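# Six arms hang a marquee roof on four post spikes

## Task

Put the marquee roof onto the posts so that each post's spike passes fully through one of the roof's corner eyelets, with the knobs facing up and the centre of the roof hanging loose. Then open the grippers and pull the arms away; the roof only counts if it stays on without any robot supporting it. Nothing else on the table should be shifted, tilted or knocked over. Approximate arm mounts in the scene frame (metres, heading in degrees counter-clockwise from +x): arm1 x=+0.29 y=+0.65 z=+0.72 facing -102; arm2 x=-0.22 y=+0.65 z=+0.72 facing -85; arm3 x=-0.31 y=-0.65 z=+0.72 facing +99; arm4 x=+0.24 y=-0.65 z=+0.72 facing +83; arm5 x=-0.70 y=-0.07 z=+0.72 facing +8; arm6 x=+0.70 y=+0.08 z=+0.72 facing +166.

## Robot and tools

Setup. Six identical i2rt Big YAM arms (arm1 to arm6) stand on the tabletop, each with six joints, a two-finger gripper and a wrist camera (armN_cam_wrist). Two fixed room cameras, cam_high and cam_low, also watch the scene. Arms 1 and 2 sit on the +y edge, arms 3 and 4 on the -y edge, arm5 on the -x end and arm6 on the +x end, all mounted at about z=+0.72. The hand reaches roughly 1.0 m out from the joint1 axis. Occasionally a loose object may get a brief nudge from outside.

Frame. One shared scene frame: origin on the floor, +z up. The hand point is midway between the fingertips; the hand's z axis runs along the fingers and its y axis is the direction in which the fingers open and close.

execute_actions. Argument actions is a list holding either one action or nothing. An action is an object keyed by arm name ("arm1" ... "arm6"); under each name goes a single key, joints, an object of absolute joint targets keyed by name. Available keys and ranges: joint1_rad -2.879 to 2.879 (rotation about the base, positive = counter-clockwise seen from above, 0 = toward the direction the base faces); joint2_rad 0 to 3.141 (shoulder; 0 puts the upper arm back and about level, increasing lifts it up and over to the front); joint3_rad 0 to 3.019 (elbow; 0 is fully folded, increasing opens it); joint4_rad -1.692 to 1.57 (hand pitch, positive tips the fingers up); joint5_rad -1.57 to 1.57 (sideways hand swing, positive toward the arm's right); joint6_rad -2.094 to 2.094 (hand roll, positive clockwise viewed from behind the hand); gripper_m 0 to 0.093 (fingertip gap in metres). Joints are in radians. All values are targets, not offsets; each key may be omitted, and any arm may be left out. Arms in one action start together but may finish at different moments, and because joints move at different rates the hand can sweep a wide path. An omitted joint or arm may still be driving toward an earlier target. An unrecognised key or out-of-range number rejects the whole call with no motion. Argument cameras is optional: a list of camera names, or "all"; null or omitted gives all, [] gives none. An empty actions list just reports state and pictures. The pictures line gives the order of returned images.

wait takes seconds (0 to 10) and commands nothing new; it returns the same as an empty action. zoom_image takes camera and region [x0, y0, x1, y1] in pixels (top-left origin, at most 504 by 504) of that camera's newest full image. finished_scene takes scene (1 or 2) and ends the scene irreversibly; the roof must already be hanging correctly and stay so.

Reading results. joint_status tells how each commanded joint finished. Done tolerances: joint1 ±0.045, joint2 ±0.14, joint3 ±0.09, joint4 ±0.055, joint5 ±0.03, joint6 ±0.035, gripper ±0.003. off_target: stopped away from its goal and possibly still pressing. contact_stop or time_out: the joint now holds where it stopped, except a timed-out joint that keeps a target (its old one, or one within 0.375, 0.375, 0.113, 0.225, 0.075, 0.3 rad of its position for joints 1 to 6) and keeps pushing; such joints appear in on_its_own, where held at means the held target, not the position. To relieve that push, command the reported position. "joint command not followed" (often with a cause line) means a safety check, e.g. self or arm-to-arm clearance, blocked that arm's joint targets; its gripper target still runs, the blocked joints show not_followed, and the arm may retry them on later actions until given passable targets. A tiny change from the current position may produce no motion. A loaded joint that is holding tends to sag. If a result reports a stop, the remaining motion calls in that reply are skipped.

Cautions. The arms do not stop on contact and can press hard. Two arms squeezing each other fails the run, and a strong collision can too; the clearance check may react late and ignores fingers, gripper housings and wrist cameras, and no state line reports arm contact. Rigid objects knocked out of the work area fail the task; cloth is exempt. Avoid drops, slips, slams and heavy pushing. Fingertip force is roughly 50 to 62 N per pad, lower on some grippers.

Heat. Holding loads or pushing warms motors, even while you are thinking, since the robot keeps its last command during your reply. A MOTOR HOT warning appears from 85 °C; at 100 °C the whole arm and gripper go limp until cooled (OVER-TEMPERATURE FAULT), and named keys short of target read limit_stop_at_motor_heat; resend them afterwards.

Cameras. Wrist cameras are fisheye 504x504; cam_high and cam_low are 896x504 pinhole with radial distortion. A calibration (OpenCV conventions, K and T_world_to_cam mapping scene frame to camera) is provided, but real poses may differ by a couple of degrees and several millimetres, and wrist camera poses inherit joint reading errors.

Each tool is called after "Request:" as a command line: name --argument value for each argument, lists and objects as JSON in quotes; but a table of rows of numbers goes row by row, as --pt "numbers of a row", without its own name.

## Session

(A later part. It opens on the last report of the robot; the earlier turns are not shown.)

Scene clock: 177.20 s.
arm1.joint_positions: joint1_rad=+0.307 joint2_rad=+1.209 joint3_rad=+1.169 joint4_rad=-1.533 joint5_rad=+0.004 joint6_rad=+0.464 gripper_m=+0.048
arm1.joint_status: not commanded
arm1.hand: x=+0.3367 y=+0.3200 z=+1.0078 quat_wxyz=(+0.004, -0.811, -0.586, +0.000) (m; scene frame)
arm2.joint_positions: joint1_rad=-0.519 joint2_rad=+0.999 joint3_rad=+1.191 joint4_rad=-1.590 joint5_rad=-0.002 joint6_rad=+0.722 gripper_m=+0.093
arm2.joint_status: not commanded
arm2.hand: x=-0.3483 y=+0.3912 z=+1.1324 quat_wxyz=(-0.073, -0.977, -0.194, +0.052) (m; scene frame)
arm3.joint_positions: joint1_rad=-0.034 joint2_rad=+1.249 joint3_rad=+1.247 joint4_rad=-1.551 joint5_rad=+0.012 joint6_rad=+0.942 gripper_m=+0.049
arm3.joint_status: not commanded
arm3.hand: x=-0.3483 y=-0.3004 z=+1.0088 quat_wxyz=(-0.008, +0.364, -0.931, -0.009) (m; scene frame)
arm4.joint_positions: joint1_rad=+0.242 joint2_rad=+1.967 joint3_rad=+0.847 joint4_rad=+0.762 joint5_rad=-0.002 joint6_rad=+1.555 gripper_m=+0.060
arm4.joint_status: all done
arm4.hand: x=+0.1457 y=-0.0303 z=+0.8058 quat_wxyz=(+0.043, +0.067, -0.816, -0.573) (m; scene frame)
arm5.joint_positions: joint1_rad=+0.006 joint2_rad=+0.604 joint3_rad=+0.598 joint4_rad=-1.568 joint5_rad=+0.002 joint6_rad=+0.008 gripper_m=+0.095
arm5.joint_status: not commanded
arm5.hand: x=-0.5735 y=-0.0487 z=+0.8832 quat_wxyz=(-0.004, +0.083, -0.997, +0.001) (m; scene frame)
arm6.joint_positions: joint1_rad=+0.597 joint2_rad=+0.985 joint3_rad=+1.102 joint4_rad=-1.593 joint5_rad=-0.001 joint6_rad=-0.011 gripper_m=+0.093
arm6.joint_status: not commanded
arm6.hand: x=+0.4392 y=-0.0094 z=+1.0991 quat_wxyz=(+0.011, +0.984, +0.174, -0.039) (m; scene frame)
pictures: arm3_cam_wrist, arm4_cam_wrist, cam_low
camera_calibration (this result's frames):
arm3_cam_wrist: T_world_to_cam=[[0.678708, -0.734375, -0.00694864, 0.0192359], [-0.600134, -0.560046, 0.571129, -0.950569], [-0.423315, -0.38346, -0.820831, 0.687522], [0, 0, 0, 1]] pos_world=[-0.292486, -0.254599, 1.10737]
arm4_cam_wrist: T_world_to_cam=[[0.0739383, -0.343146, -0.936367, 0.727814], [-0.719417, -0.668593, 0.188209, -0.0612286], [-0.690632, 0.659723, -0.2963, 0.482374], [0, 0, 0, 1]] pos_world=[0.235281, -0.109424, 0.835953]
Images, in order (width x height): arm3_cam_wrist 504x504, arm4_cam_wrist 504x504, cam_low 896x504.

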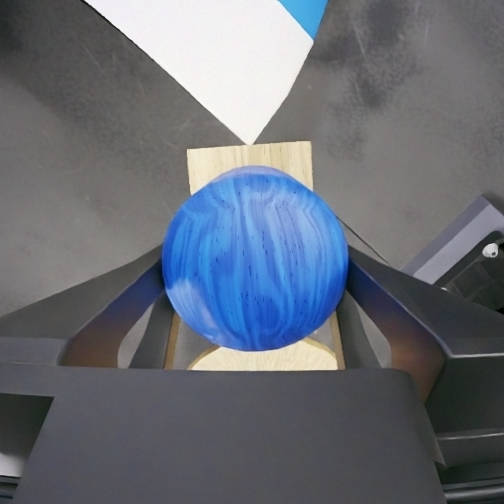

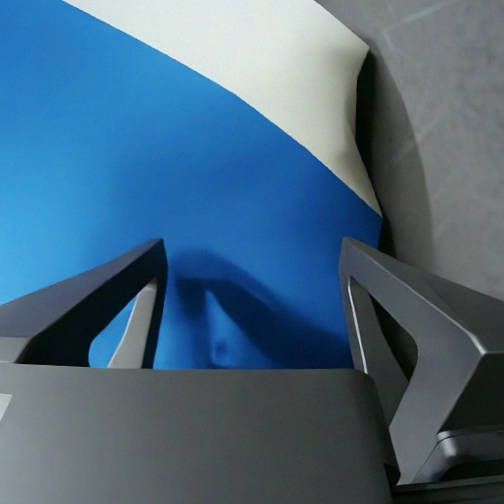

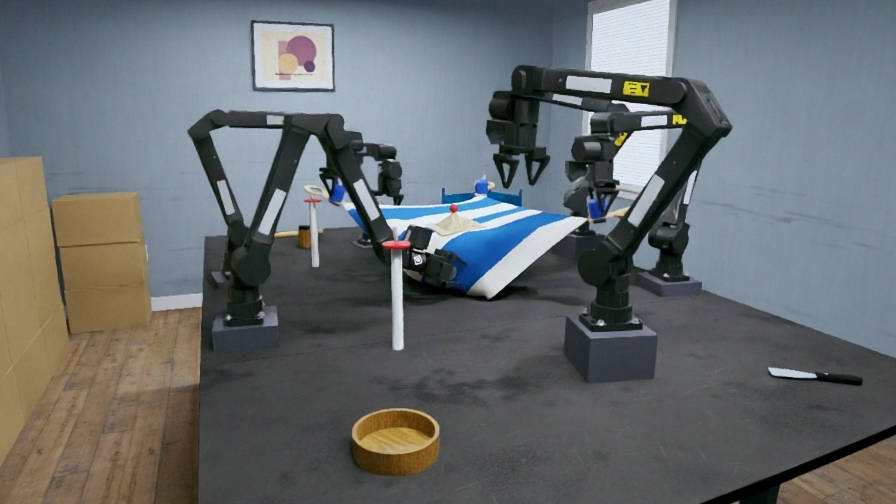

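Request:
execute_actions --actions '[{"arm4":{"joints":{"joint2_rad":2.08,"joint3_rad":0.97,"joint4_rad":0.72}}}]' --cameras '["arm4_cam_wrist"]'

Request:
execute_actions --actions '[{"arm4":{"joints":{"gripper_m":0.0}}}]' --cameras '["arm4_cam_wrist"]'

Request:
execute_actions --actions '[{"arm4":{"joints":{"joint1_rad":0.0,"joint2_rad":1.4,"joint3_rad":0.6,"joint4_rad":0.7}}}]' --cameras '["cam_high","cam_low"]'

Scene clock: 178.33 s.
arm1.joint_positions: joint1_rad=+0.307 joint2_rad=+1.209 joint3_rad=+1.169 joint4_rad=-1.533 joint5_rad=+0.004 joint6_rad=+0.464 gripper_m=+0.048
arm1.joint_status: not commanded
arm1.hand: x=+0.3367 y=+0.3200 z=+1.0078 quat_wxyz=(+0.004, -0.811, -0.586, +0.000) (m; scene frame)
arm2.joint_positions: joint1_rad=-0.519 joint2_rad=+0.999 joint3_rad=+1.191 joint4_rad=-1.590 joint5_rad=-0.002 joint6_rad=+0.722 gripper_m=+0.093
arm2.joint_status: not commanded
arm2.hand: x=-0.3483 y=+0.3912 z=+1.1324 quat_wxyz=(-0.073, -0.977, -0.194, +0.052) (m; scene frame)
arm3.joint_positions: joint1_rad=-0.034 joint2_rad=+1.249 joint3_rad=+1.247 joint4_rad=-1.551 joint5_rad=+0.012 joint6_rad=+0.942 gripper_m=+0.049
arm3.joint_status: not commanded
arm3.hand: x=-0.3483 y=-0.3004 z=+1.0088 quat_wxyz=(-0.008, +0.364, -0.931, -0.009) (m; scene frame)
arm4.joint_positions: joint1_rad=+0.242 joint2_rad=+2.058 joint3_rad=+0.943 joint4_rad=+0.732 joint5_rad=-0.002 joint6_rad=+1.555 gripper_m=+0.060
arm4.joint_status: all done
arm4.hand: x=+0.1412 y=-0.0023 z=+0.7812 quat_wxyz=(+0.043, +0.067, -0.822, -0.563) (m; scene frame)
arm5.joint_positions: joint1_rad=+0.006 joint2_rad=+0.604 joint3_rad=+0.598 joint4_rad=-1.568 joint5_rad=+0.002 joint6_rad=+0.008 gripper_m=+0.095
arm5.joint_status: not commanded
arm5.hand: x=-0.5735 y=-0.0487 z=+0.8832 quat_wxyz=(-0.004, +0.083, -0.997, +0.001) (m; scene frame)
arm6.joint_positions: joint1_rad=+0.597 joint2_rad=+0.985 joint3_rad=+1.102 joint4_rad=-1.593 joint5_rad=-0.001 joint6_rad=-0.011 gripper_m=+0.093
arm6.joint_status: not commanded
arm6.hand: x=+0.4392 y=-0.0094 z=+1.0991 quat_wxyz=(+0.011, +0.984, +0.174, -0.039) (m; scene frame)
pictures: arm4_cam_wrist
camera_calibration (this result's frames):
arm4_cam_wrist: T_world_to_cam=[[0.0770707, -0.365685, -0.927542, 0.707337], [-0.720023, -0.663923, 0.201925, -0.0516943], [-0.689657, 0.652289, -0.314471, 0.467517], [0, 0, 0, 1]] pos_world=[0.23069, -0.0806143, 0.813544]
Images, in order (width x height): arm4_cam_wrist 504x504.

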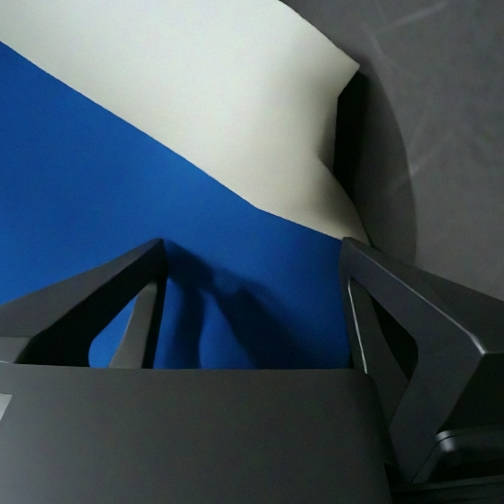

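Scene clock: 178.97 s.
arm1.joint_positions: joint1_rad=+0.307 joint2_rad=+1.209 joint3_rad=+1.169 joint4_rad=-1.533 joint5_rad=+0.004 joint6_rad=+0.464 gripper_m=+0.048
arm1.joint_status: not commanded
arm1.hand: x=+0.3367 y=+0.3200 z=+1.0078 quat_wxyz=(+0.004, -0.811, -0.586, +0.000) (m; scene frame)
arm2.joint_positions: joint1_rad=-0.519 joint2_rad=+0.999 joint3_rad=+1.191 joint4_rad=-1.590 joint5_rad=-0.002 joint6_rad=+0.722 gripper_m=+0.093
arm2.joint_status: not commanded
arm2.hand: x=-0.3483 y=+0.3912 z=+1.1324 quat_wxyz=(-0.073, -0.977, -0.194, +0.052) (m; scene frame)
arm3.joint_positions: joint1_rad=-0.034 joint2_rad=+1.249 joint3_rad=+1.247 joint4_rad=-1.551 joint5_rad=+0.012 joint6_rad=+0.942 gripper_m=+0.049
arm3.joint_status: not commanded
arm3.hand: x=-0.3483 y=-0.3004 z=+1.0088 quat_wxyz=(-0.008, +0.364, -0.931, -0.009) (m; scene frame)
arm4.joint_positions: joint1_rad=+0.242 joint2_rad=+2.058 joint3_rad=+0.943 joint4_rad=+0.732 joint5_rad=-0.002 joint6_rad=+1.556 gripper_m=+0.000
arm4.joint_status: all done
arm4.hand: x=+0.1412 y=-0.0023 z=+0.7812 quat_wxyz=(+0.043, +0.067, -0.822, -0.563) (m; scene frame)
arm5.joint_positions: joint1_rad=+0.006 joint2_rad=+0.604 joint3_rad=+0.598 joint4_rad=-1.568 joint5_rad=+0.002 joint6_rad=+0.008 gripper_m=+0.095
arm5.joint_status: not commanded
arm5.hand: x=-0.5735 y=-0.0487 z=+0.8832 quat_wxyz=(-0.004, +0.083, -0.997, +0.001) (m; scene frame)
arm6.joint_positions: joint1_rad=+0.597 joint2_rad=+0.985 joint3_rad=+1.102 joint4_rad=-1.593 joint5_rad=-0.001 joint6_rad=-0.011 gripper_m=+0.093
arm6.joint_status: not commanded
arm6.hand: x=+0.4392 y=-0.0094 z=+1.0991 quat_wxyz=(+0.011, +0.984, +0.174, -0.039) (m; scene frame)
pictures: arm4_cam_wrist
camera_calibration (this result's frames):
arm4_cam_wrist: T_world_to_cam=[[0.0766944, -0.365747, -0.927549, 0.707395], [-0.720043, -0.663812, 0.202215, -0.0519175], [-0.689678, 0.652367, -0.314265, 0.467359], [0, 0, 0, 1]] pos_world=[0.230691, -0.0806248, 0.813517]
Images, in order (width x height): arm4_cam_wrist 504x504.

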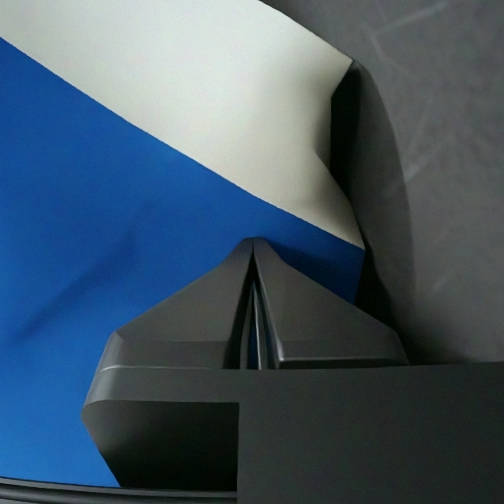

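Scene clock: 180.30 s.
arm1.joint_positions: joint1_rad=+0.307 joint2_rad=+1.209 joint3_rad=+1.169 joint4_rad=-1.533 joint5_rad=+0.004 joint6_rad=+0.464 gripper_m=+0.048
arm1.joint_status: not commanded
arm1.hand: x=+0.3367 y=+0.3200 z=+1.0078 quat_wxyz=(+0.004, -0.811, -0.586, +0.000) (m; scene frame)
arm2.joint_positions: joint1_rad=-0.519 joint2_rad=+0.999 joint3_rad=+1.191 joint4_rad=-1.590 joint5_rad=-0.002 joint6_rad=+0.722 gripper_m=+0.093
arm2.joint_status: not commanded
arm2.hand: x=-0.3483 y=+0.3912 z=+1.1324 quat_wxyz=(-0.073, -0.977, -0.194, +0.052) (m; scene frame)
arm3.joint_positions: joint1_rad=-0.034 joint2_rad=+1.249 joint3_rad=+1.247 joint4_rad=-1.551 joint5_rad=+0.012 joint6_rad=+0.942 gripper_m=+0.049
arm3.joint_status: not commanded
arm3.hand: x=-0.3483 y=-0.3004 z=+1.0088 quat_wxyz=(-0.008, +0.364, -0.931, -0.009) (m; scene frame)
arm4.joint_positions: joint1_rad=-0.013 joint2_rad=+1.391 joint3_rad=+0.612 joint4_rad=+0.708 joint5_rad=+0.002 joint6_rad=+1.556 gripper_m=+0.000
arm4.joint_status: all done
arm4.hand: x=+0.2989 y=-0.1176 z=+1.0090 quat_wxyz=(-0.037, -0.037, -0.728, -0.684) (m; scene frame)
arm5.joint_positions: joint1_rad=+0.006 joint2_rad=+0.604 joint3_rad=+0.598 joint4_rad=-1.568 joint5_rad=+0.002 joint6_rad=+0.008 gripper_m=+0.095
arm5.joint_status: not commanded
arm5.hand: x=-0.5735 y=-0.0487 z=+0.8832 quat_wxyz=(-0.004, +0.083, -0.997, +0.001) (m; scene frame)
arm6.joint_positions: joint1_rad=+0.597 joint2_rad=+0.985 joint3_rad=+1.102 joint4_rad=-1.593 joint5_rad=-0.001 joint6_rad=-0.011 gripper_m=+0.093
arm6.joint_status: not commanded
arm6.hand: x=+0.4392 y=-0.0094 z=+1.0991 quat_wxyz=(+0.011, +0.984, +0.174, -0.039) (m; scene frame)
pictures: cam_high, cam_low
Images, in order (width x height): cam_high 896x504, cam_low 896x504.

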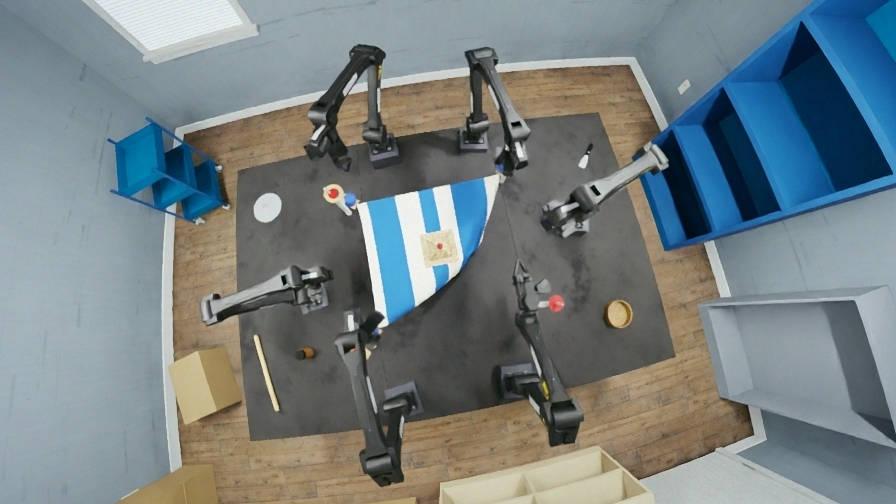

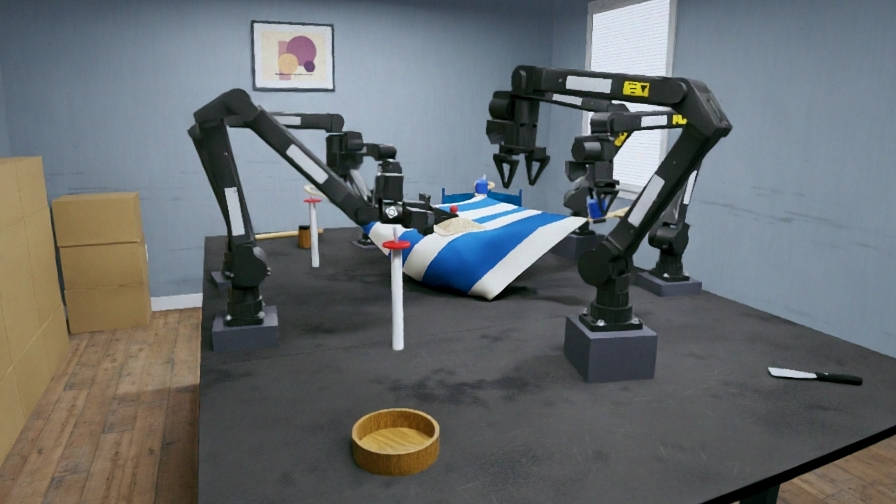

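Request:
execute_actions --actions '[{"arm1":{"joints":{"joint2_rad":1.1,"joint3_rad":1.4,"joint4_rad":-1.68}},"arm3":{"joints":{"joint2_rad":1.19,"joint3_rad":1.45,"joint4_rad":-1.68}},"arm4":{"joints":{"joint1_rad":0.2,"joint2_rad":1.6,"joint3_rad":0.45,"joint4_rad":0.9,"joint6_rad":0,"gripper_m":0.093}}}]' --cameras '["arm4_cam_wrist","cam_low","cam_high"]'

Scene clock: 182.90 s.
arm1.joint_positions: joint1_rad=+0.307 joint2_rad=+1.100 joint3_rad=+1.360 joint4_rad=-1.665 joint5_rad=+0.015 joint6_rad=+0.478 gripper_m=+0.048
arm1.joint_status: all done
arm1.hand: x=+0.3332 y=+0.3314 z=+1.1148 quat_wxyz=(-0.068, -0.812, -0.577, +0.043) (m; scene frame)
arm2.joint_positions: joint1_rad=-0.519 joint2_rad=+0.999 joint3_rad=+1.191 joint4_rad=-1.590 joint5_rad=-0.002 joint6_rad=+0.722 gripper_m=+0.093
arm2.joint_status: not commanded
arm2.hand: x=-0.3483 y=+0.3912 z=+1.1324 quat_wxyz=(-0.073, -0.977, -0.194, +0.052) (m; scene frame)
arm3.joint_positions: joint1_rad=-0.034 joint2_rad=+1.192 joint3_rad=+1.410 joint4_rad=-1.656 joint5_rad=+0.012 joint6_rad=+0.942 gripper_m=+0.049
arm3.joint_status: all done
arm3.hand: x=-0.3479 y=-0.3032 z=+1.0903 quat_wxyz=(-0.023, +0.363, -0.929, -0.065) (m; scene frame)
arm4.joint_positions: joint1_rad=+0.202 joint2_rad=+1.606 joint3_rad=+0.446 joint4_rad=+0.881 joint5_rad=+0.000 joint6_rad=+0.015 gripper_m=+0.093
arm4.joint_status: all done
arm4.hand: x=+0.1866 y=-0.1620 z=+0.8695 quat_wxyz=(-0.399, +0.586, -0.536, -0.458) (m; scene frame)
arm5.joint_positions: joint1_rad=+0.006 joint2_rad=+0.604 joint3_rad=+0.598 joint4_rad=-1.568 joint5_rad=+0.002 joint6_rad=+0.008 gripper_m=+0.095
arm5.joint_status: not commanded
arm5.hand: x=-0.5735 y=-0.0487 z=+0.8832 quat_wxyz=(-0.004, +0.083, -0.997, +0.001) (m; scene frame)
arm6.joint_positions: joint1_rad=+0.597 joint2_rad=+0.985 joint3_rad=+1.102 joint4_rad=-1.593 joint5_rad=-0.001 joint6_rad=-0.011 gripper_m=+0.093
arm6.joint_status: not commanded
arm6.hand: x=+0.4392 y=-0.0094 z=+1.0991 quat_wxyz=(+0.011, +0.984, +0.174, -0.039) (m; scene frame)
pictures: arm4_cam_wrist, cam_high, cam_low
camera_calibration (this result's frames):
arm4_cam_wrist: T_world_to_cam=[[0.99506, 0.0990112, -0.00727315, -0.168863], [0.0719906, -0.770067, -0.633888, 0.418833], [-0.0683628, 0.630232, -0.773391, 0.910297], [0, 0, 0, 1]] pos_world=[0.200107, -0.23445, 0.968281]
Images, in order (width x height): arm4_cam_wrist 504x504, cam_high 896x504, cam_low 896x504.

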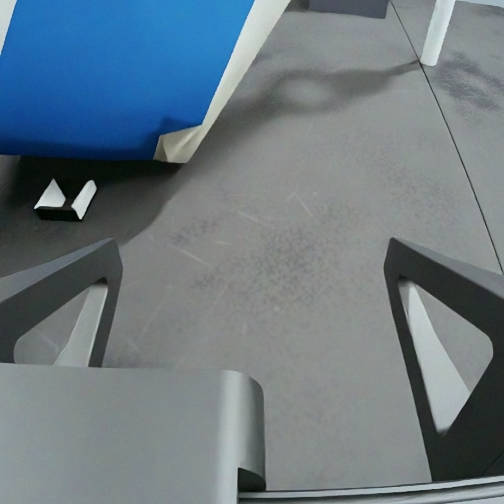

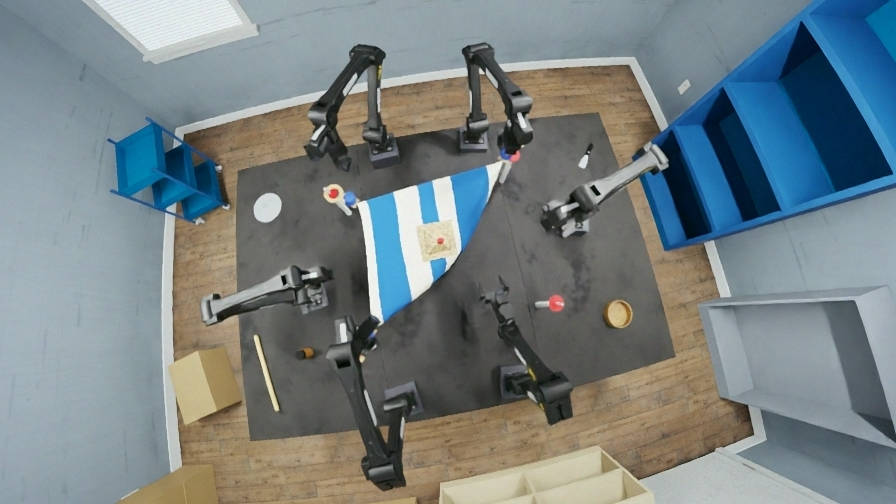

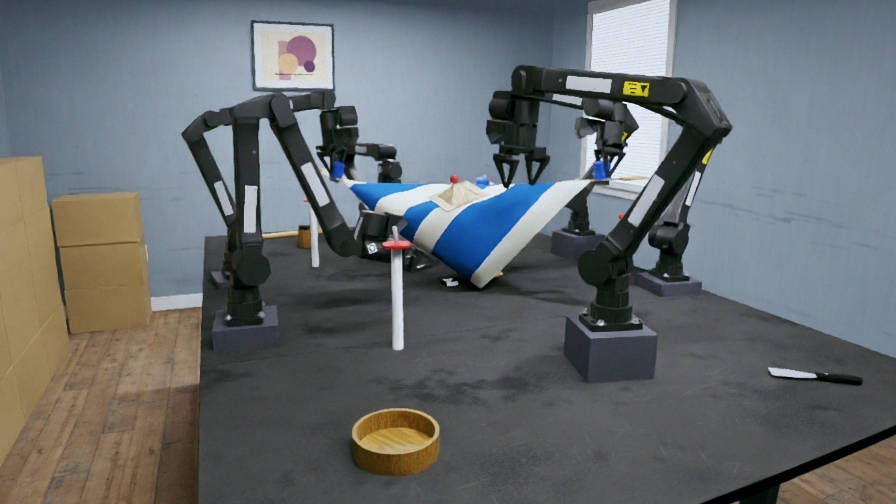

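Request:
execute_actions --actions '[{"arm1":{"joints":{"joint2_rad":1.15,"joint3_rad":1.85,"joint4_rad":-1.69}},"arm3":{"joints":{"joint2_rad":1.2,"joint3_rad":1.9,"joint4_rad":-1.69}}}]' --cameras '["arm4_cam_wrist","cam_low"]'

Scene clock: 185.53 s.
arm1.joint_positions: joint1_rad=+0.307 joint2_rad=+1.154 joint3_rad=+1.791 joint4_rad=-1.691 joint5_rad=+0.015 joint6_rad=+0.498 gripper_m=+0.048
arm1.joint_status: all done
arm1.hand: x=+0.3389 y=+0.2918 z=+1.2779 quat_wxyz=(-0.224, -0.795, -0.551, +0.120) (m; scene frame)
arm2.joint_positions: joint1_rad=-0.519 joint2_rad=+0.999 joint3_rad=+1.191 joint4_rad=-1.590 joint5_rad=-0.002 joint6_rad=+0.722 gripper_m=+0.093
arm2.joint_status: not commanded
arm2.hand: x=-0.3483 y=+0.3912 z=+1.1324 quat_wxyz=(-0.073, -0.977, -0.194, +0.052) (m; scene frame)
arm3.joint_positions: joint1_rad=-0.034 joint2_rad=+1.206 joint3_rad=+1.852 joint4_rad=-1.677 joint5_rad=+0.007 joint6_rad=+0.942 gripper_m=+0.049
arm3.joint_status: all done
arm3.hand: x=-0.3523 y=-0.2730 z=+1.2716 quat_wxyz=(-0.071, +0.350, -0.897, -0.259) (m; scene frame)
arm4.joint_positions: joint1_rad=+0.202 joint2_rad=+1.606 joint3_rad=+0.446 joint4_rad=+0.881 joint5_rad=+0.000 joint6_rad=+0.015 gripper_m=+0.093
arm4.joint_status: not commanded
arm4.hand: x=+0.1866 y=-0.1620 z=+0.8695 quat_wxyz=(-0.399, +0.587, -0.536, -0.458) (m; scene frame)
arm5.joint_positions: joint1_rad=+0.006 joint2_rad=+0.604 joint3_rad=+0.598 joint4_rad=-1.568 joint5_rad=+0.002 joint6_rad=+0.008 gripper_m=+0.095
arm5.joint_status: not commanded
arm5.hand: x=-0.5735 y=-0.0487 z=+0.8832 quat_wxyz=(-0.004, +0.083, -0.997, +0.001) (m; scene frame)
arm6.joint_positions: joint1_rad=+0.597 joint2_rad=+0.985 joint3_rad=+1.102 joint4_rad=-1.593 joint5_rad=-0.001 joint6_rad=-0.011 gripper_m=+0.093
arm6.joint_status: not commanded
arm6.hand: x=+0.4392 y=-0.0094 z=+1.0991 quat_wxyz=(+0.011, +0.984, +0.174, -0.039) (m; scene frame)
pictures: arm4_cam_wrist, cam_low
camera_calibration (this result's frames):
arm4_cam_wrist: T_world_to_cam=[[0.995052, 0.0991112, -0.00690511, -0.169165], [0.0722996, -0.770034, -0.633893, 0.418786], [-0.0681431, 0.630258, -0.77339, 0.910259], [0, 0, 0, 1]] pos_world=[0.200078, -0.234453, 0.968283]
Images, in order (width x height): arm4_cam_wrist 504x504, cam_low 896x504.

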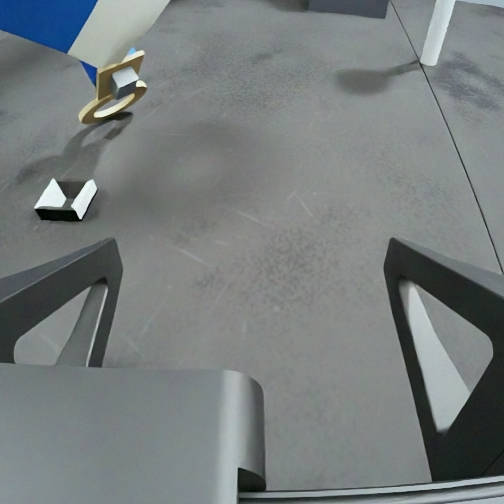

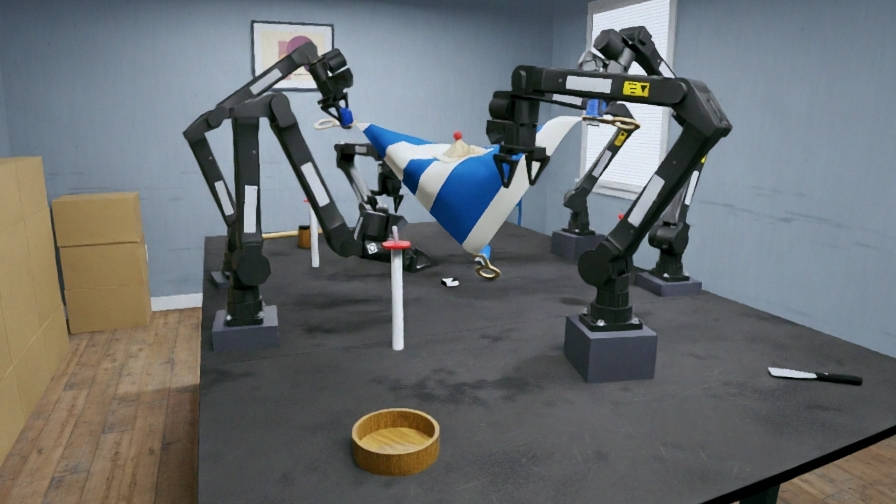

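Request:
execute_actions --actions '[{"arm6":{"joints":{"joint1_rad":0.2,"joint2_rad":1.95,"joint3_rad":0.65,"joint4_rad":1.0,"gripper_m":0.06}},"arm4":{"joints":{"joint1_rad":0.0,"joint2_rad":0.6,"joint3_rad":0.6,"joint4_rad":-1.26}}}]' --cameras '["arm6_cam_wrist","cam_low"]'

Scene clock: 188.60 s.
arm1.joint_positions: joint1_rad=+0.307 joint2_rad=+1.154 joint3_rad=+1.791 joint4_rad=-1.691 joint5_rad=+0.015 joint6_rad=+0.498 gripper_m=+0.048
arm1.joint_status: not commanded
arm1.hand: x=+0.3389 y=+0.2918 z=+1.2779 quat_wxyz=(-0.224, -0.795, -0.551, +0.120) (m; scene frame)
arm2.joint_positions: joint1_rad=-0.519 joint2_rad=+0.999 joint3_rad=+1.191 joint4_rad=-1.590 joint5_rad=-0.002 joint6_rad=+0.722 gripper_m=+0.093
arm2.joint_status: not commanded
arm2.hand: x=-0.3483 y=+0.3912 z=+1.1324 quat_wxyz=(-0.073, -0.977, -0.194, +0.052) (m; scene frame)
arm3.joint_positions: joint1_rad=-0.034 joint2_rad=+1.206 joint3_rad=+1.852 joint4_rad=-1.677 joint5_rad=+0.007 joint6_rad=+0.942 gripper_m=+0.049
arm3.joint_status: not commanded
arm3.hand: x=-0.3523 y=-0.2730 z=+1.2716 quat_wxyz=(-0.071, +0.350, -0.897, -0.259) (m; scene frame)
arm4.joint_positions: joint1_rad=-0.003 joint2_rad=+0.604 joint3_rad=+0.571 joint4_rad=-1.248 joint5_rad=+0.000 joint6_rad=+0.014 gripper_m=+0.093
arm4.joint_status: all done
arm4.hand: x=+0.2606 y=-0.4521 z=+0.9301 quat_wxyz=(-0.106, +0.660, -0.736, -0.106) (m; scene frame)
arm5.joint_positions: joint1_rad=+0.006 joint2_rad=+0.604 joint3_rad=+0.598 joint4_rad=-1.568 joint5_rad=+0.002 joint6_rad=+0.008 gripper_m=+0.095
arm5.joint_status: not commanded
arm5.hand: x=-0.5735 y=-0.0487 z=+0.8832 quat_wxyz=(-0.004, +0.083, -0.997, +0.001) (m; scene frame)
arm6.joint_positions: joint1_rad=+0.200 joint2_rad=+1.957 joint3_rad=+0.655 joint4_rad=+0.981 joint5_rad=-0.005 joint6_rad=-0.007 gripper_m=+0.060
arm6.joint_status: all done
arm6.hand: x=+0.1388 y=+0.1125 z=+0.8202 quat_wxyz=(-0.017, +0.815, -0.020, -0.578) (m; scene frame)
pictures: arm6_cam_wrist, cam_low
camera_calibration (this result's frames):
arm6_cam_wrist: T_world_to_cam=[[0.0457709, 0.99895, 0.0020513, -0.121596], [0.817005, -0.0362526, -0.575489, 0.366749], [-0.574811, 0.0280166, -0.817807, 0.872904], [0, 0, 0, 1]] pos_world=[0.207684, 0.110308, 0.925176]
Images, in order (width x height): arm6_cam_wrist 504x504, cam_low 896x504.

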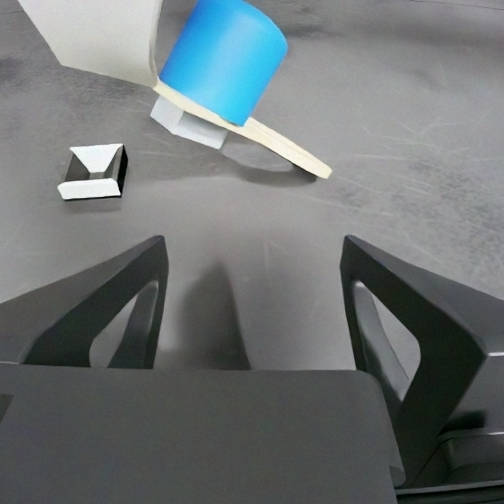

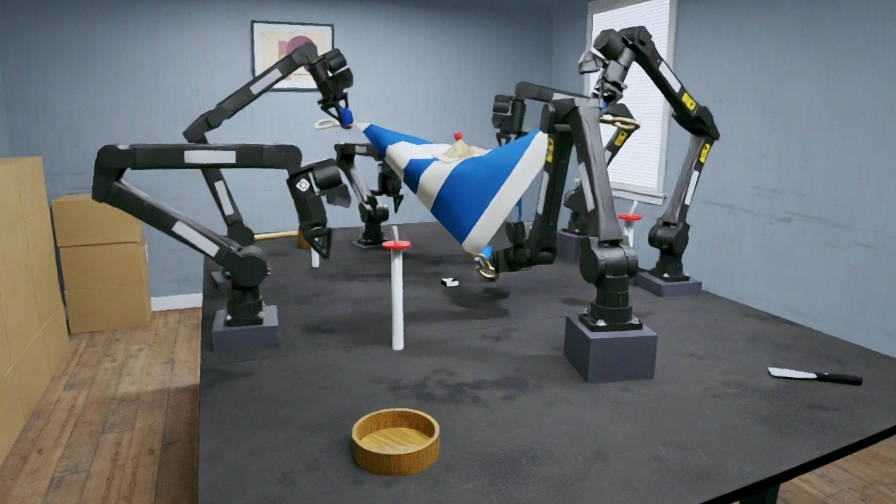

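Request:
execute_actions --actions '[{"arm6":{"joints":{"joint2_rad":2.07,"joint3_rad":0.87,"joint4_rad":0.9,"joint6_rad":0.5,"gripper_m":0.093}}}]' --cameras '["arm6_cam_wrist"]'

Scene clock: 190.70 s.
arm1.joint_positions: joint1_rad=+0.307 joint2_rad=+1.154 joint3_rad=+1.791 joint4_rad=-1.691 joint5_rad=+0.015 joint6_rad=+0.498 gripper_m=+0.048
arm1.joint_status: not commanded
arm1.hand: x=+0.3389 y=+0.2918 z=+1.2779 quat_wxyz=(-0.224, -0.795, -0.551, +0.120) (m; scene frame)
arm2.joint_positions: joint1_rad=-0.519 joint2_rad=+0.999 joint3_rad=+1.191 joint4_rad=-1.590 joint5_rad=-0.002 joint6_rad=+0.722 gripper_m=+0.093
arm2.joint_status: not commanded
arm2.hand: x=-0.3483 y=+0.3912 z=+1.1324 quat_wxyz=(-0.073, -0.977, -0.194, +0.052) (m; scene frame)
arm3.joint_positions: joint1_rad=-0.034 joint2_rad=+1.206 joint3_rad=+1.852 joint4_rad=-1.677 joint5_rad=+0.007 joint6_rad=+0.942 gripper_m=+0.049
arm3.joint_status: not commanded
arm3.hand: x=-0.3523 y=-0.2730 z=+1.2716 quat_wxyz=(-0.071, +0.350, -0.897, -0.259) (m; scene frame)
arm4.joint_positions: joint1_rad=-0.003 joint2_rad=+0.604 joint3_rad=+0.571 joint4_rad=-1.248 joint5_rad=+0.000 joint6_rad=+0.014 gripper_m=+0.093
arm4.joint_status: not commanded
arm4.hand: x=+0.2606 y=-0.4521 z=+0.9301 quat_wxyz=(-0.106, +0.660, -0.736, -0.106) (m; scene frame)
arm5.joint_positions: joint1_rad=+0.006 joint2_rad=+0.604 joint3_rad=+0.598 joint4_rad=-1.568 joint5_rad=+0.002 joint6_rad=+0.008 gripper_m=+0.095
arm5.joint_status: not commanded
arm5.hand: x=-0.5735 y=-0.0487 z=+0.8832 quat_wxyz=(-0.004, +0.083, -0.997, +0.001) (m; scene frame)
arm6.joint_positions: joint1_rad=+0.200 joint2_rad=+2.060 joint3_rad=+0.848 joint4_rad=+0.909 joint5_rad=-0.005 joint6_rad=+0.489 gripper_m=+0.093
arm6.joint_status: all done
arm6.hand: x=+0.0724 y=+0.1164 z=+0.8110 quat_wxyz=(+0.128, +0.781, -0.218, -0.572) (m; scene frame)
pictures: arm6_cam_wrist
camera_calibration (this result's frames):
arm6_cam_wrist: T_world_to_cam=[[0.189037, 0.872453, -0.450657, 0.249072], [0.756516, -0.421986, -0.499612, 0.403527], [-0.626058, -0.246484, -0.739795, 0.799461], [0, 0, 0, 1]] pos_world=[0.148151, 0.150034, 0.90529]
Images, in order (width x height): arm6_cam_wrist 504x504.

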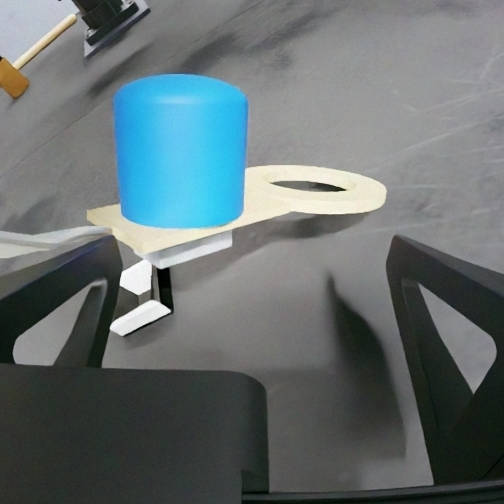

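Request:
execute_actions --actions '[{"arm6":{"joints":{"joint1_rad":0.255,"joint2_rad":2.07,"joint3_rad":0.95,"joint4_rad":0.82}}}]' --cameras '["arm6_cam_wrist"]'

Scene clock: 191.77 s.
arm1.joint_positions: joint1_rad=+0.307 joint2_rad=+1.154 joint3_rad=+1.791 joint4_rad=-1.691 joint5_rad=+0.015 joint6_rad=+0.498 gripper_m=+0.048
arm1.joint_status: not commanded
arm1.hand: x=+0.3389 y=+0.2918 z=+1.2779 quat_wxyz=(-0.224, -0.795, -0.551, +0.120) (m; scene frame)
arm2.joint_positions: joint1_rad=-0.519 joint2_rad=+0.999 joint3_rad=+1.191 joint4_rad=-1.590 joint5_rad=-0.002 joint6_rad=+0.722 gripper_m=+0.093
arm2.joint_status: not commanded
arm2.hand: x=-0.3483 y=+0.3912 z=+1.1324 quat_wxyz=(-0.073, -0.977, -0.194, +0.052) (m; scene frame)
arm3.joint_positions: joint1_rad=-0.034 joint2_rad=+1.206 joint3_rad=+1.852 joint4_rad=-1.677 joint5_rad=+0.007 joint6_rad=+0.942 gripper_m=+0.049
arm3.joint_status: not commanded
arm3.hand: x=-0.3523 y=-0.2730 z=+1.2716 quat_wxyz=(-0.071, +0.350, -0.897, -0.259) (m; scene frame)
arm4.joint_positions: joint1_rad=-0.003 joint2_rad=+0.604 joint3_rad=+0.571 joint4_rad=-1.248 joint5_rad=+0.000 joint6_rad=+0.014 gripper_m=+0.093
arm4.joint_status: not commanded
arm4.hand: x=+0.2606 y=-0.4521 z=+0.9301 quat_wxyz=(-0.106, +0.660, -0.736, -0.106) (m; scene frame)
arm5.joint_positions: joint1_rad=+0.006 joint2_rad=+0.604 joint3_rad=+0.598 joint4_rad=-1.568 joint5_rad=+0.002 joint6_rad=+0.008 gripper_m=+0.095
arm5.joint_status: not commanded
arm5.hand: x=-0.5735 y=-0.0487 z=+0.8832 quat_wxyz=(-0.004, +0.083, -0.997, +0.001) (m; scene frame)
arm6.joint_positions: joint1_rad=+0.260 joint2_rad=+2.060 joint3_rad=+0.925 joint4_rad=+0.830 joint5_rad=-0.003 joint6_rad=+0.490 gripper_m=+0.093
arm6.joint_status: all done
arm6.hand: x=+0.0443 y=+0.0788 z=+0.8216 quat_wxyz=(+0.145, +0.787, -0.196, -0.567) (m; scene frame)
pictures: arm6_cam_wrist
camera_calibration (this result's frames):
arm6_cam_wrist: T_world_to_cam=[[0.138593, 0.881494, -0.451399, 0.294079], [0.780495, -0.377784, -0.498104, 0.408461], [-0.609606, -0.283281, -0.740359, 0.78309], [0, 0, 0, 1]] pos_world=[0.117818, 0.116916, 0.915971]
Images, in order (width x height): arm6_cam_wrist 504x504.

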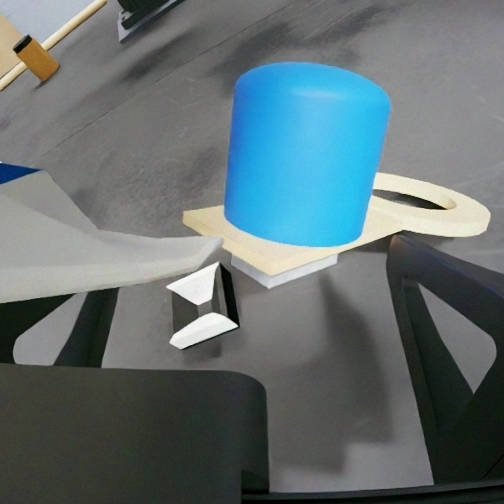

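Request:
execute_actions --actions '[{"arm6":{"joints":{"joint1_rad":0.215,"joint2_rad":2.04,"joint3_rad":1.04,"joint4_rad":0.7}}}]' --cameras '["arm6_cam_wrist"]'

Scene clock: 192.83 s.
arm1.joint_positions: joint1_rad=+0.307 joint2_rad=+1.154 joint3_rad=+1.791 joint4_rad=-1.691 joint5_rad=+0.015 joint6_rad=+0.498 gripper_m=+0.048
arm1.joint_status: not commanded
arm1.hand: x=+0.3389 y=+0.2918 z=+1.2779 quat_wxyz=(-0.224, -0.795, -0.551, +0.120) (m; scene frame)
arm2.joint_positions: joint1_rad=-0.519 joint2_rad=+0.999 joint3_rad=+1.191 joint4_rad=-1.590 joint5_rad=-0.002 joint6_rad=+0.722 gripper_m=+0.093
arm2.joint_status: not commanded
arm2.hand: x=-0.3483 y=+0.3912 z=+1.1324 quat_wxyz=(-0.073, -0.977, -0.194, +0.052) (m; scene frame)
arm3.joint_positions: joint1_rad=-0.034 joint2_rad=+1.206 joint3_rad=+1.852 joint4_rad=-1.677 joint5_rad=+0.007 joint6_rad=+0.942 gripper_m=+0.049
arm3.joint_status: not commanded
arm3.hand: x=-0.3523 y=-0.2730 z=+1.2716 quat_wxyz=(-0.071, +0.350, -0.897, -0.259) (m; scene frame)
arm4.joint_positions: joint1_rad=-0.003 joint2_rad=+0.604 joint3_rad=+0.571 joint4_rad=-1.248 joint5_rad=+0.000 joint6_rad=+0.014 gripper_m=+0.093
arm4.joint_status: not commanded
arm4.hand: x=+0.2606 y=-0.4521 z=+0.9301 quat_wxyz=(-0.106, +0.660, -0.736, -0.106) (m; scene frame)
arm5.joint_positions: joint1_rad=+0.006 joint2_rad=+0.604 joint3_rad=+0.598 joint4_rad=-1.568 joint5_rad=+0.002 joint6_rad=+0.008 gripper_m=+0.095
arm5.joint_status: not commanded
arm5.hand: x=-0.5735 y=-0.0487 z=+0.8832 quat_wxyz=(-0.004, +0.083, -0.997, +0.001) (m; scene frame)
arm6.joint_positions: joint1_rad=+0.215 joint2_rad=+2.057 joint3_rad=+1.010 joint4_rad=+0.710 joint5_rad=-0.003 joint6_rad=+0.490 gripper_m=+0.093
arm6.joint_status: all done
arm6.hand: x=+0.0182 y=+0.1095 z=+0.8302 quat_wxyz=(+0.129, +0.791, -0.216, -0.558) (m; scene frame)
pictures: arm6_cam_wrist
camera_calibration (this result's frames):
arm6_cam_wrist: T_world_to_cam=[[0.192309, 0.874076, -0.446104, 0.269991], [0.778159, -0.412795, -0.47336, 0.428055], [-0.597902, -0.256108, -0.759554, 0.794992], [0, 0, 0, 1]] pos_world=[0.0903113, 0.14431, 0.926907]
Images, in order (width x height): arm6_cam_wrist 504x504.

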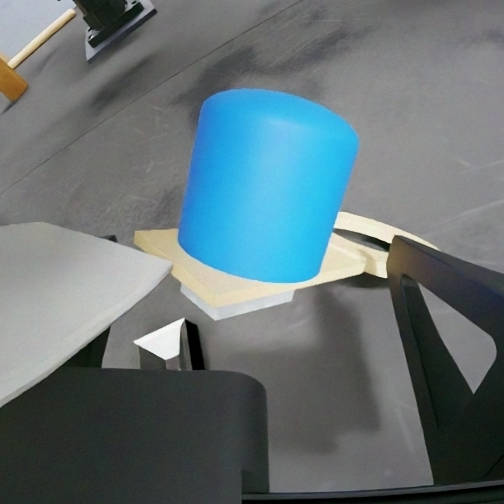

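Request:
execute_actions --actions '[{"arm6":{"joints":{"joint2_rad":2.0,"joint3_rad":1.06,"joint4_rad":0.72}}}]' --cameras '["arm6_cam_wrist"]'

Scene clock: 193.80 s.
arm1.joint_positions: joint1_rad=+0.307 joint2_rad=+1.154 joint3_rad=+1.791 joint4_rad=-1.691 joint5_rad=+0.015 joint6_rad=+0.498 gripper_m=+0.048
arm1.joint_status: not commanded
arm1.hand: x=+0.3389 y=+0.2918 z=+1.2779 quat_wxyz=(-0.224, -0.795, -0.551, +0.120) (m; scene frame)
arm2.joint_positions: joint1_rad=-0.519 joint2_rad=+0.999 joint3_rad=+1.191 joint4_rad=-1.590 joint5_rad=-0.002 joint6_rad=+0.722 gripper_m=+0.093
arm2.joint_status: not commanded
arm2.hand: x=-0.3483 y=+0.3912 z=+1.1324 quat_wxyz=(-0.073, -0.977, -0.194, +0.052) (m; scene frame)
arm3.joint_positions: joint1_rad=-0.034 joint2_rad=+1.206 joint3_rad=+1.852 joint4_rad=-1.677 joint5_rad=+0.007 joint6_rad=+0.942 gripper_m=+0.049
arm3.joint_status: not commanded
arm3.hand: x=-0.3523 y=-0.2730 z=+1.2716 quat_wxyz=(-0.071, +0.350, -0.897, -0.259) (m; scene frame)
arm4.joint_positions: joint1_rad=-0.003 joint2_rad=+0.604 joint3_rad=+0.571 joint4_rad=-1.248 joint5_rad=+0.000 joint6_rad=+0.014 gripper_m=+0.093
arm4.joint_status: not commanded
arm4.hand: x=+0.2606 y=-0.4521 z=+0.9301 quat_wxyz=(-0.106, +0.660, -0.736, -0.106) (m; scene frame)
arm5.joint_positions: joint1_rad=+0.006 joint2_rad=+0.604 joint3_rad=+0.598 joint4_rad=-1.568 joint5_rad=+0.002 joint6_rad=+0.008 gripper_m=+0.095
arm5.joint_status: not commanded
arm5.hand: x=-0.5735 y=-0.0487 z=+0.8832 quat_wxyz=(-0.004, +0.083, -0.997, +0.001) (m; scene frame)
arm6.joint_positions: joint1_rad=+0.215 joint2_rad=+2.017 joint3_rad=+1.021 joint4_rad=+0.710 joint5_rad=-0.003 joint6_rad=+0.490 gripper_m=+0.093
arm6.joint_status: all done
arm6.hand: x=+0.0097 y=+0.1099 z=+0.8611 quat_wxyz=(+0.133, +0.777, -0.212, -0.578) (m; scene frame)
pictures: arm6_cam_wrist
camera_calibration (this result's frames):
arm6_cam_wrist: T_world_to_cam=[[0.169754, 0.875039, -0.453309, 0.29134], [0.753313, -0.411787, -0.512788, 0.48351], [-0.635376, -0.254436, -0.729081, 0.787414], [0, 0, 0, 1]] pos_world=[0.0866141, 0.144516, 0.954094]
Images, in order (width x height): arm6_cam_wrist 504x504.

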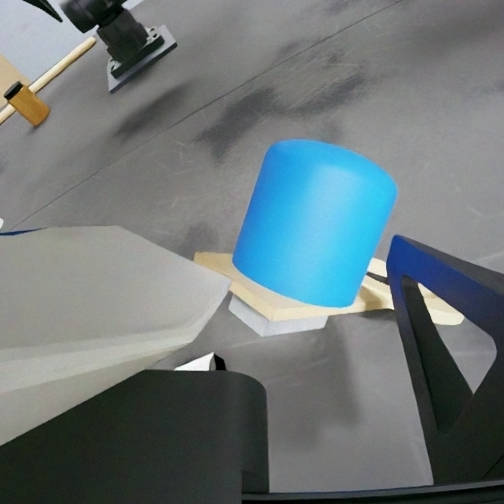

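Request:
execute_actions --actions '[{"arm6":{"joints":{"joint1_rad":0.165,"joint2_rad":2.06,"joint3_rad":1.13,"joint4_rad":0.68}}}]' --cameras '["arm6_cam_wrist"]'

Scene clock: 194.73 s.
arm1.joint_positions: joint1_rad=+0.307 joint2_rad=+1.154 joint3_rad=+1.791 joint4_rad=-1.691 joint5_rad=+0.015 joint6_rad=+0.498 gripper_m=+0.048
arm1.joint_status: not commanded
arm1.hand: x=+0.3389 y=+0.2918 z=+1.2779 quat_wxyz=(-0.224, -0.795, -0.551, +0.120) (m; scene frame)
arm2.joint_positions: joint1_rad=-0.519 joint2_rad=+0.999 joint3_rad=+1.191 joint4_rad=-1.590 joint5_rad=-0.002 joint6_rad=+0.722 gripper_m=+0.093
arm2.joint_status: not commanded
arm2.hand: x=-0.3483 y=+0.3912 z=+1.1324 quat_wxyz=(-0.073, -0.977, -0.194, +0.052) (m; scene frame)
arm3.joint_positions: joint1_rad=-0.034 joint2_rad=+1.206 joint3_rad=+1.852 joint4_rad=-1.677 joint5_rad=+0.007 joint6_rad=+0.942 gripper_m=+0.049
arm3.joint_status: not commanded
arm3.hand: x=-0.3523 y=-0.2730 z=+1.2716 quat_wxyz=(-0.071, +0.350, -0.897, -0.259) (m; scene frame)
arm4.joint_positions: joint1_rad=-0.003 joint2_rad=+0.604 joint3_rad=+0.571 joint4_rad=-1.248 joint5_rad=+0.000 joint6_rad=+0.014 gripper_m=+0.093
arm4.joint_status: not commanded
arm4.hand: x=+0.2606 y=-0.4521 z=+0.9301 quat_wxyz=(-0.106, +0.660, -0.736, -0.106) (m; scene frame)
arm5.joint_positions: joint1_rad=+0.006 joint2_rad=+0.604 joint3_rad=+0.598 joint4_rad=-1.568 joint5_rad=+0.002 joint6_rad=+0.008 gripper_m=+0.095
arm5.joint_status: not commanded
arm5.hand: x=-0.5735 y=-0.0487 z=+0.8832 quat_wxyz=(-0.004, +0.083, -0.997, +0.001) (m; scene frame)
arm6.joint_positions: joint1_rad=+0.162 joint2_rad=+2.030 joint3_rad=+1.094 joint4_rad=+0.690 joint5_rad=-0.003 joint6_rad=+0.490 gripper_m=+0.093
arm6.joint_status: all done
arm6.hand: x=-0.0132 y=+0.1489 z=+0.8800 quat_wxyz=(+0.121, +0.760, -0.229, -0.596) (m; scene frame)
pictures: arm6_cam_wrist
camera_calibration (this result's frames):
arm6_cam_wrist: T_world_to_cam=[[0.198012, 0.866914, -0.457441, 0.274926], [0.709634, -0.448719, -0.543204, 0.558242], [-0.676173, -0.217054, -0.704043, 0.768422], [0, 0, 0, 1]] pos_world=[0.0690004, 0.178946, 0.970004]
Images, in order (width x height): arm6_cam_wrist 504x504.

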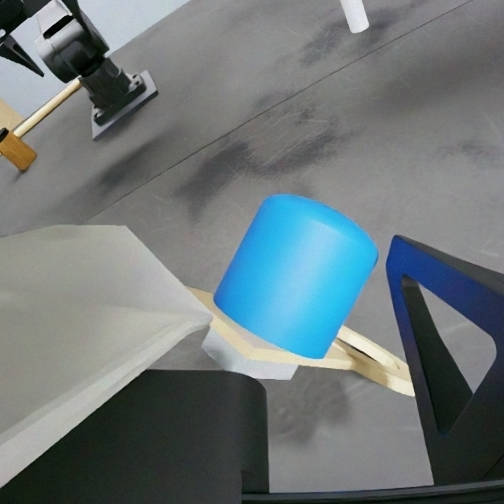

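Request:
execute_actions --actions '[{"arm6":{"joints":{"joint2_rad":2.08,"joint4_rad":0.66}}}]' --cameras '["arm6_cam_wrist"]'

Request:
execute_actions --actions '[{"arm6":{"joints":{"gripper_m":0.03}}}]' --cameras '["arm6_cam_wrist"]'

Scene clock: 195.67 s.
arm1.joint_positions: joint1_rad=+0.307 joint2_rad=+1.154 joint3_rad=+1.791 joint4_rad=-1.691 joint5_rad=+0.015 joint6_rad=+0.498 gripper_m=+0.048
arm1.joint_status: not commanded
arm1.hand: x=+0.3389 y=+0.2918 z=+1.2779 quat_wxyz=(-0.224, -0.795, -0.551, +0.120) (m; scene frame)
arm2.joint_positions: joint1_rad=-0.519 joint2_rad=+0.999 joint3_rad=+1.191 joint4_rad=-1.590 joint5_rad=-0.002 joint6_rad=+0.722 gripper_m=+0.093
arm2.joint_status: not commanded
arm2.hand: x=-0.3483 y=+0.3912 z=+1.1324 quat_wxyz=(-0.073, -0.977, -0.194, +0.052) (m; scene frame)
arm3.joint_positions: joint1_rad=-0.034 joint2_rad=+1.206 joint3_rad=+1.852 joint4_rad=-1.677 joint5_rad=+0.007 joint6_rad=+0.942 gripper_m=+0.049
arm3.joint_status: not commanded
arm3.hand: x=-0.3523 y=-0.2730 z=+1.2716 quat_wxyz=(-0.071, +0.350, -0.897, -0.259) (m; scene frame)
arm4.joint_positions: joint1_rad=-0.003 joint2_rad=+0.604 joint3_rad=+0.571 joint4_rad=-1.248 joint5_rad=+0.000 joint6_rad=+0.014 gripper_m=+0.093
arm4.joint_status: not commanded
arm4.hand: x=+0.2606 y=-0.4521 z=+0.9301 quat_wxyz=(-0.106, +0.660, -0.736, -0.106) (m; scene frame)
arm5.joint_positions: joint1_rad=+0.006 joint2_rad=+0.604 joint3_rad=+0.598 joint4_rad=-1.568 joint5_rad=+0.002 joint6_rad=+0.008 gripper_m=+0.095
arm5.joint_status: not commanded
arm5.hand: x=-0.5735 y=-0.0487 z=+0.8832 quat_wxyz=(-0.004, +0.083, -0.997, +0.001) (m; scene frame)
arm6.joint_positions: joint1_rad=+0.162 joint2_rad=+2.053 joint3_rad=+1.094 joint4_rad=+0.669 joint5_rad=-0.003 joint6_rad=+0.490 gripper_m=+0.093
arm6.joint_status: all done
arm6.hand: x=-0.0100 y=+0.1485 z=+0.8593 quat_wxyz=(+0.117, +0.772, -0.232, -0.579) (m; scene frame)
pictures: arm6_cam_wrist
camera_calibration (this result's frames):
arm6_cam_wrist: T_world_to_cam=[[0.217668, 0.865021, -0.452062, 0.260968], [0.732452, -0.450893, -0.510108, 0.516675], [-0.645085, -0.220079, -0.731731, 0.780534], [0, 0, 0, 1]] pos_world=[0.0682669, 0.179002, 0.952675]
Images, in order (width x height): arm6_cam_wrist 504x504.

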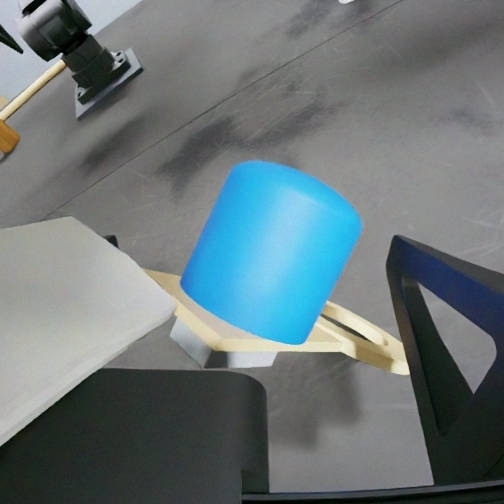

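Scene clock: 196.30 s.
arm1.joint_positions: joint1_rad=+0.307 joint2_rad=+1.154 joint3_rad=+1.791 joint4_rad=-1.691 joint5_rad=+0.015 joint6_rad=+0.498 gripper_m=+0.048
arm1.joint_status: not commanded
arm1.hand: x=+0.3389 y=+0.2918 z=+1.2779 quat_wxyz=(-0.224, -0.795, -0.551, +0.120) (m; scene frame)
arm2.joint_positions: joint1_rad=-0.519 joint2_rad=+0.999 joint3_rad=+1.191 joint4_rad=-1.590 joint5_rad=-0.002 joint6_rad=+0.722 gripper_m=+0.093
arm2.joint_status: not commanded
arm2.hand: x=-0.3483 y=+0.3912 z=+1.1324 quat_wxyz=(-0.073, -0.977, -0.194, +0.052) (m; scene frame)
arm3.joint_positions: joint1_rad=-0.034 joint2_rad=+1.206 joint3_rad=+1.852 joint4_rad=-1.677 joint5_rad=+0.007 joint6_rad=+0.942 gripper_m=+0.049
arm3.joint_status: not commanded
arm3.hand: x=-0.3523 y=-0.2730 z=+1.2716 quat_wxyz=(-0.071, +0.350, -0.897, -0.259) (m; scene frame)
arm4.joint_positions: joint1_rad=-0.003 joint2_rad=+0.604 joint3_rad=+0.571 joint4_rad=-1.248 joint5_rad=+0.000 joint6_rad=+0.014 gripper_m=+0.093
arm4.joint_status: not commanded
arm4.hand: x=+0.2606 y=-0.4521 z=+0.9301 quat_wxyz=(-0.106, +0.660, -0.736, -0.106) (m; scene frame)
arm5.joint_positions: joint1_rad=+0.006 joint2_rad=+0.604 joint3_rad=+0.598 joint4_rad=-1.568 joint5_rad=+0.002 joint6_rad=+0.008 gripper_m=+0.095
arm5.joint_status: not commanded
arm5.hand: x=-0.5735 y=-0.0487 z=+0.8832 quat_wxyz=(-0.004, +0.083, -0.997, +0.001) (m; scene frame)
arm6.joint_positions: joint1_rad=+0.163 joint2_rad=+2.053 joint3_rad=+1.095 joint4_rad=+0.669 joint5_rad=-0.003 joint6_rad=+0.492 gripper_m=+0.062
arm6.joint_status: gripper_m off_target (ended at +0.062, target +0.030)
arm6.hand: x=-0.0105 y=+0.1480 z=+0.8598 quat_wxyz=(+0.118, +0.772, -0.233, -0.580) (m; scene frame)
pictures: arm6_cam_wrist
camera_calibration (this result's frames):
arm6_cam_wrist: T_world_to_cam=[[0.216829, 0.864474, -0.453508, 0.263055], [0.731938, -0.451361, -0.510432, 0.517419], [-0.645951, -0.221263, -0.730609, 0.779682], [0, 0, 0, 1]] pos_world=[0.0678801, 0.178653, 0.953048]
Images, in order (width x height): arm6_cam_wrist 504x504.

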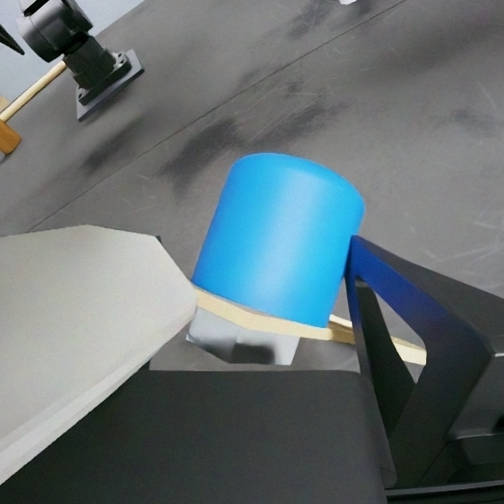

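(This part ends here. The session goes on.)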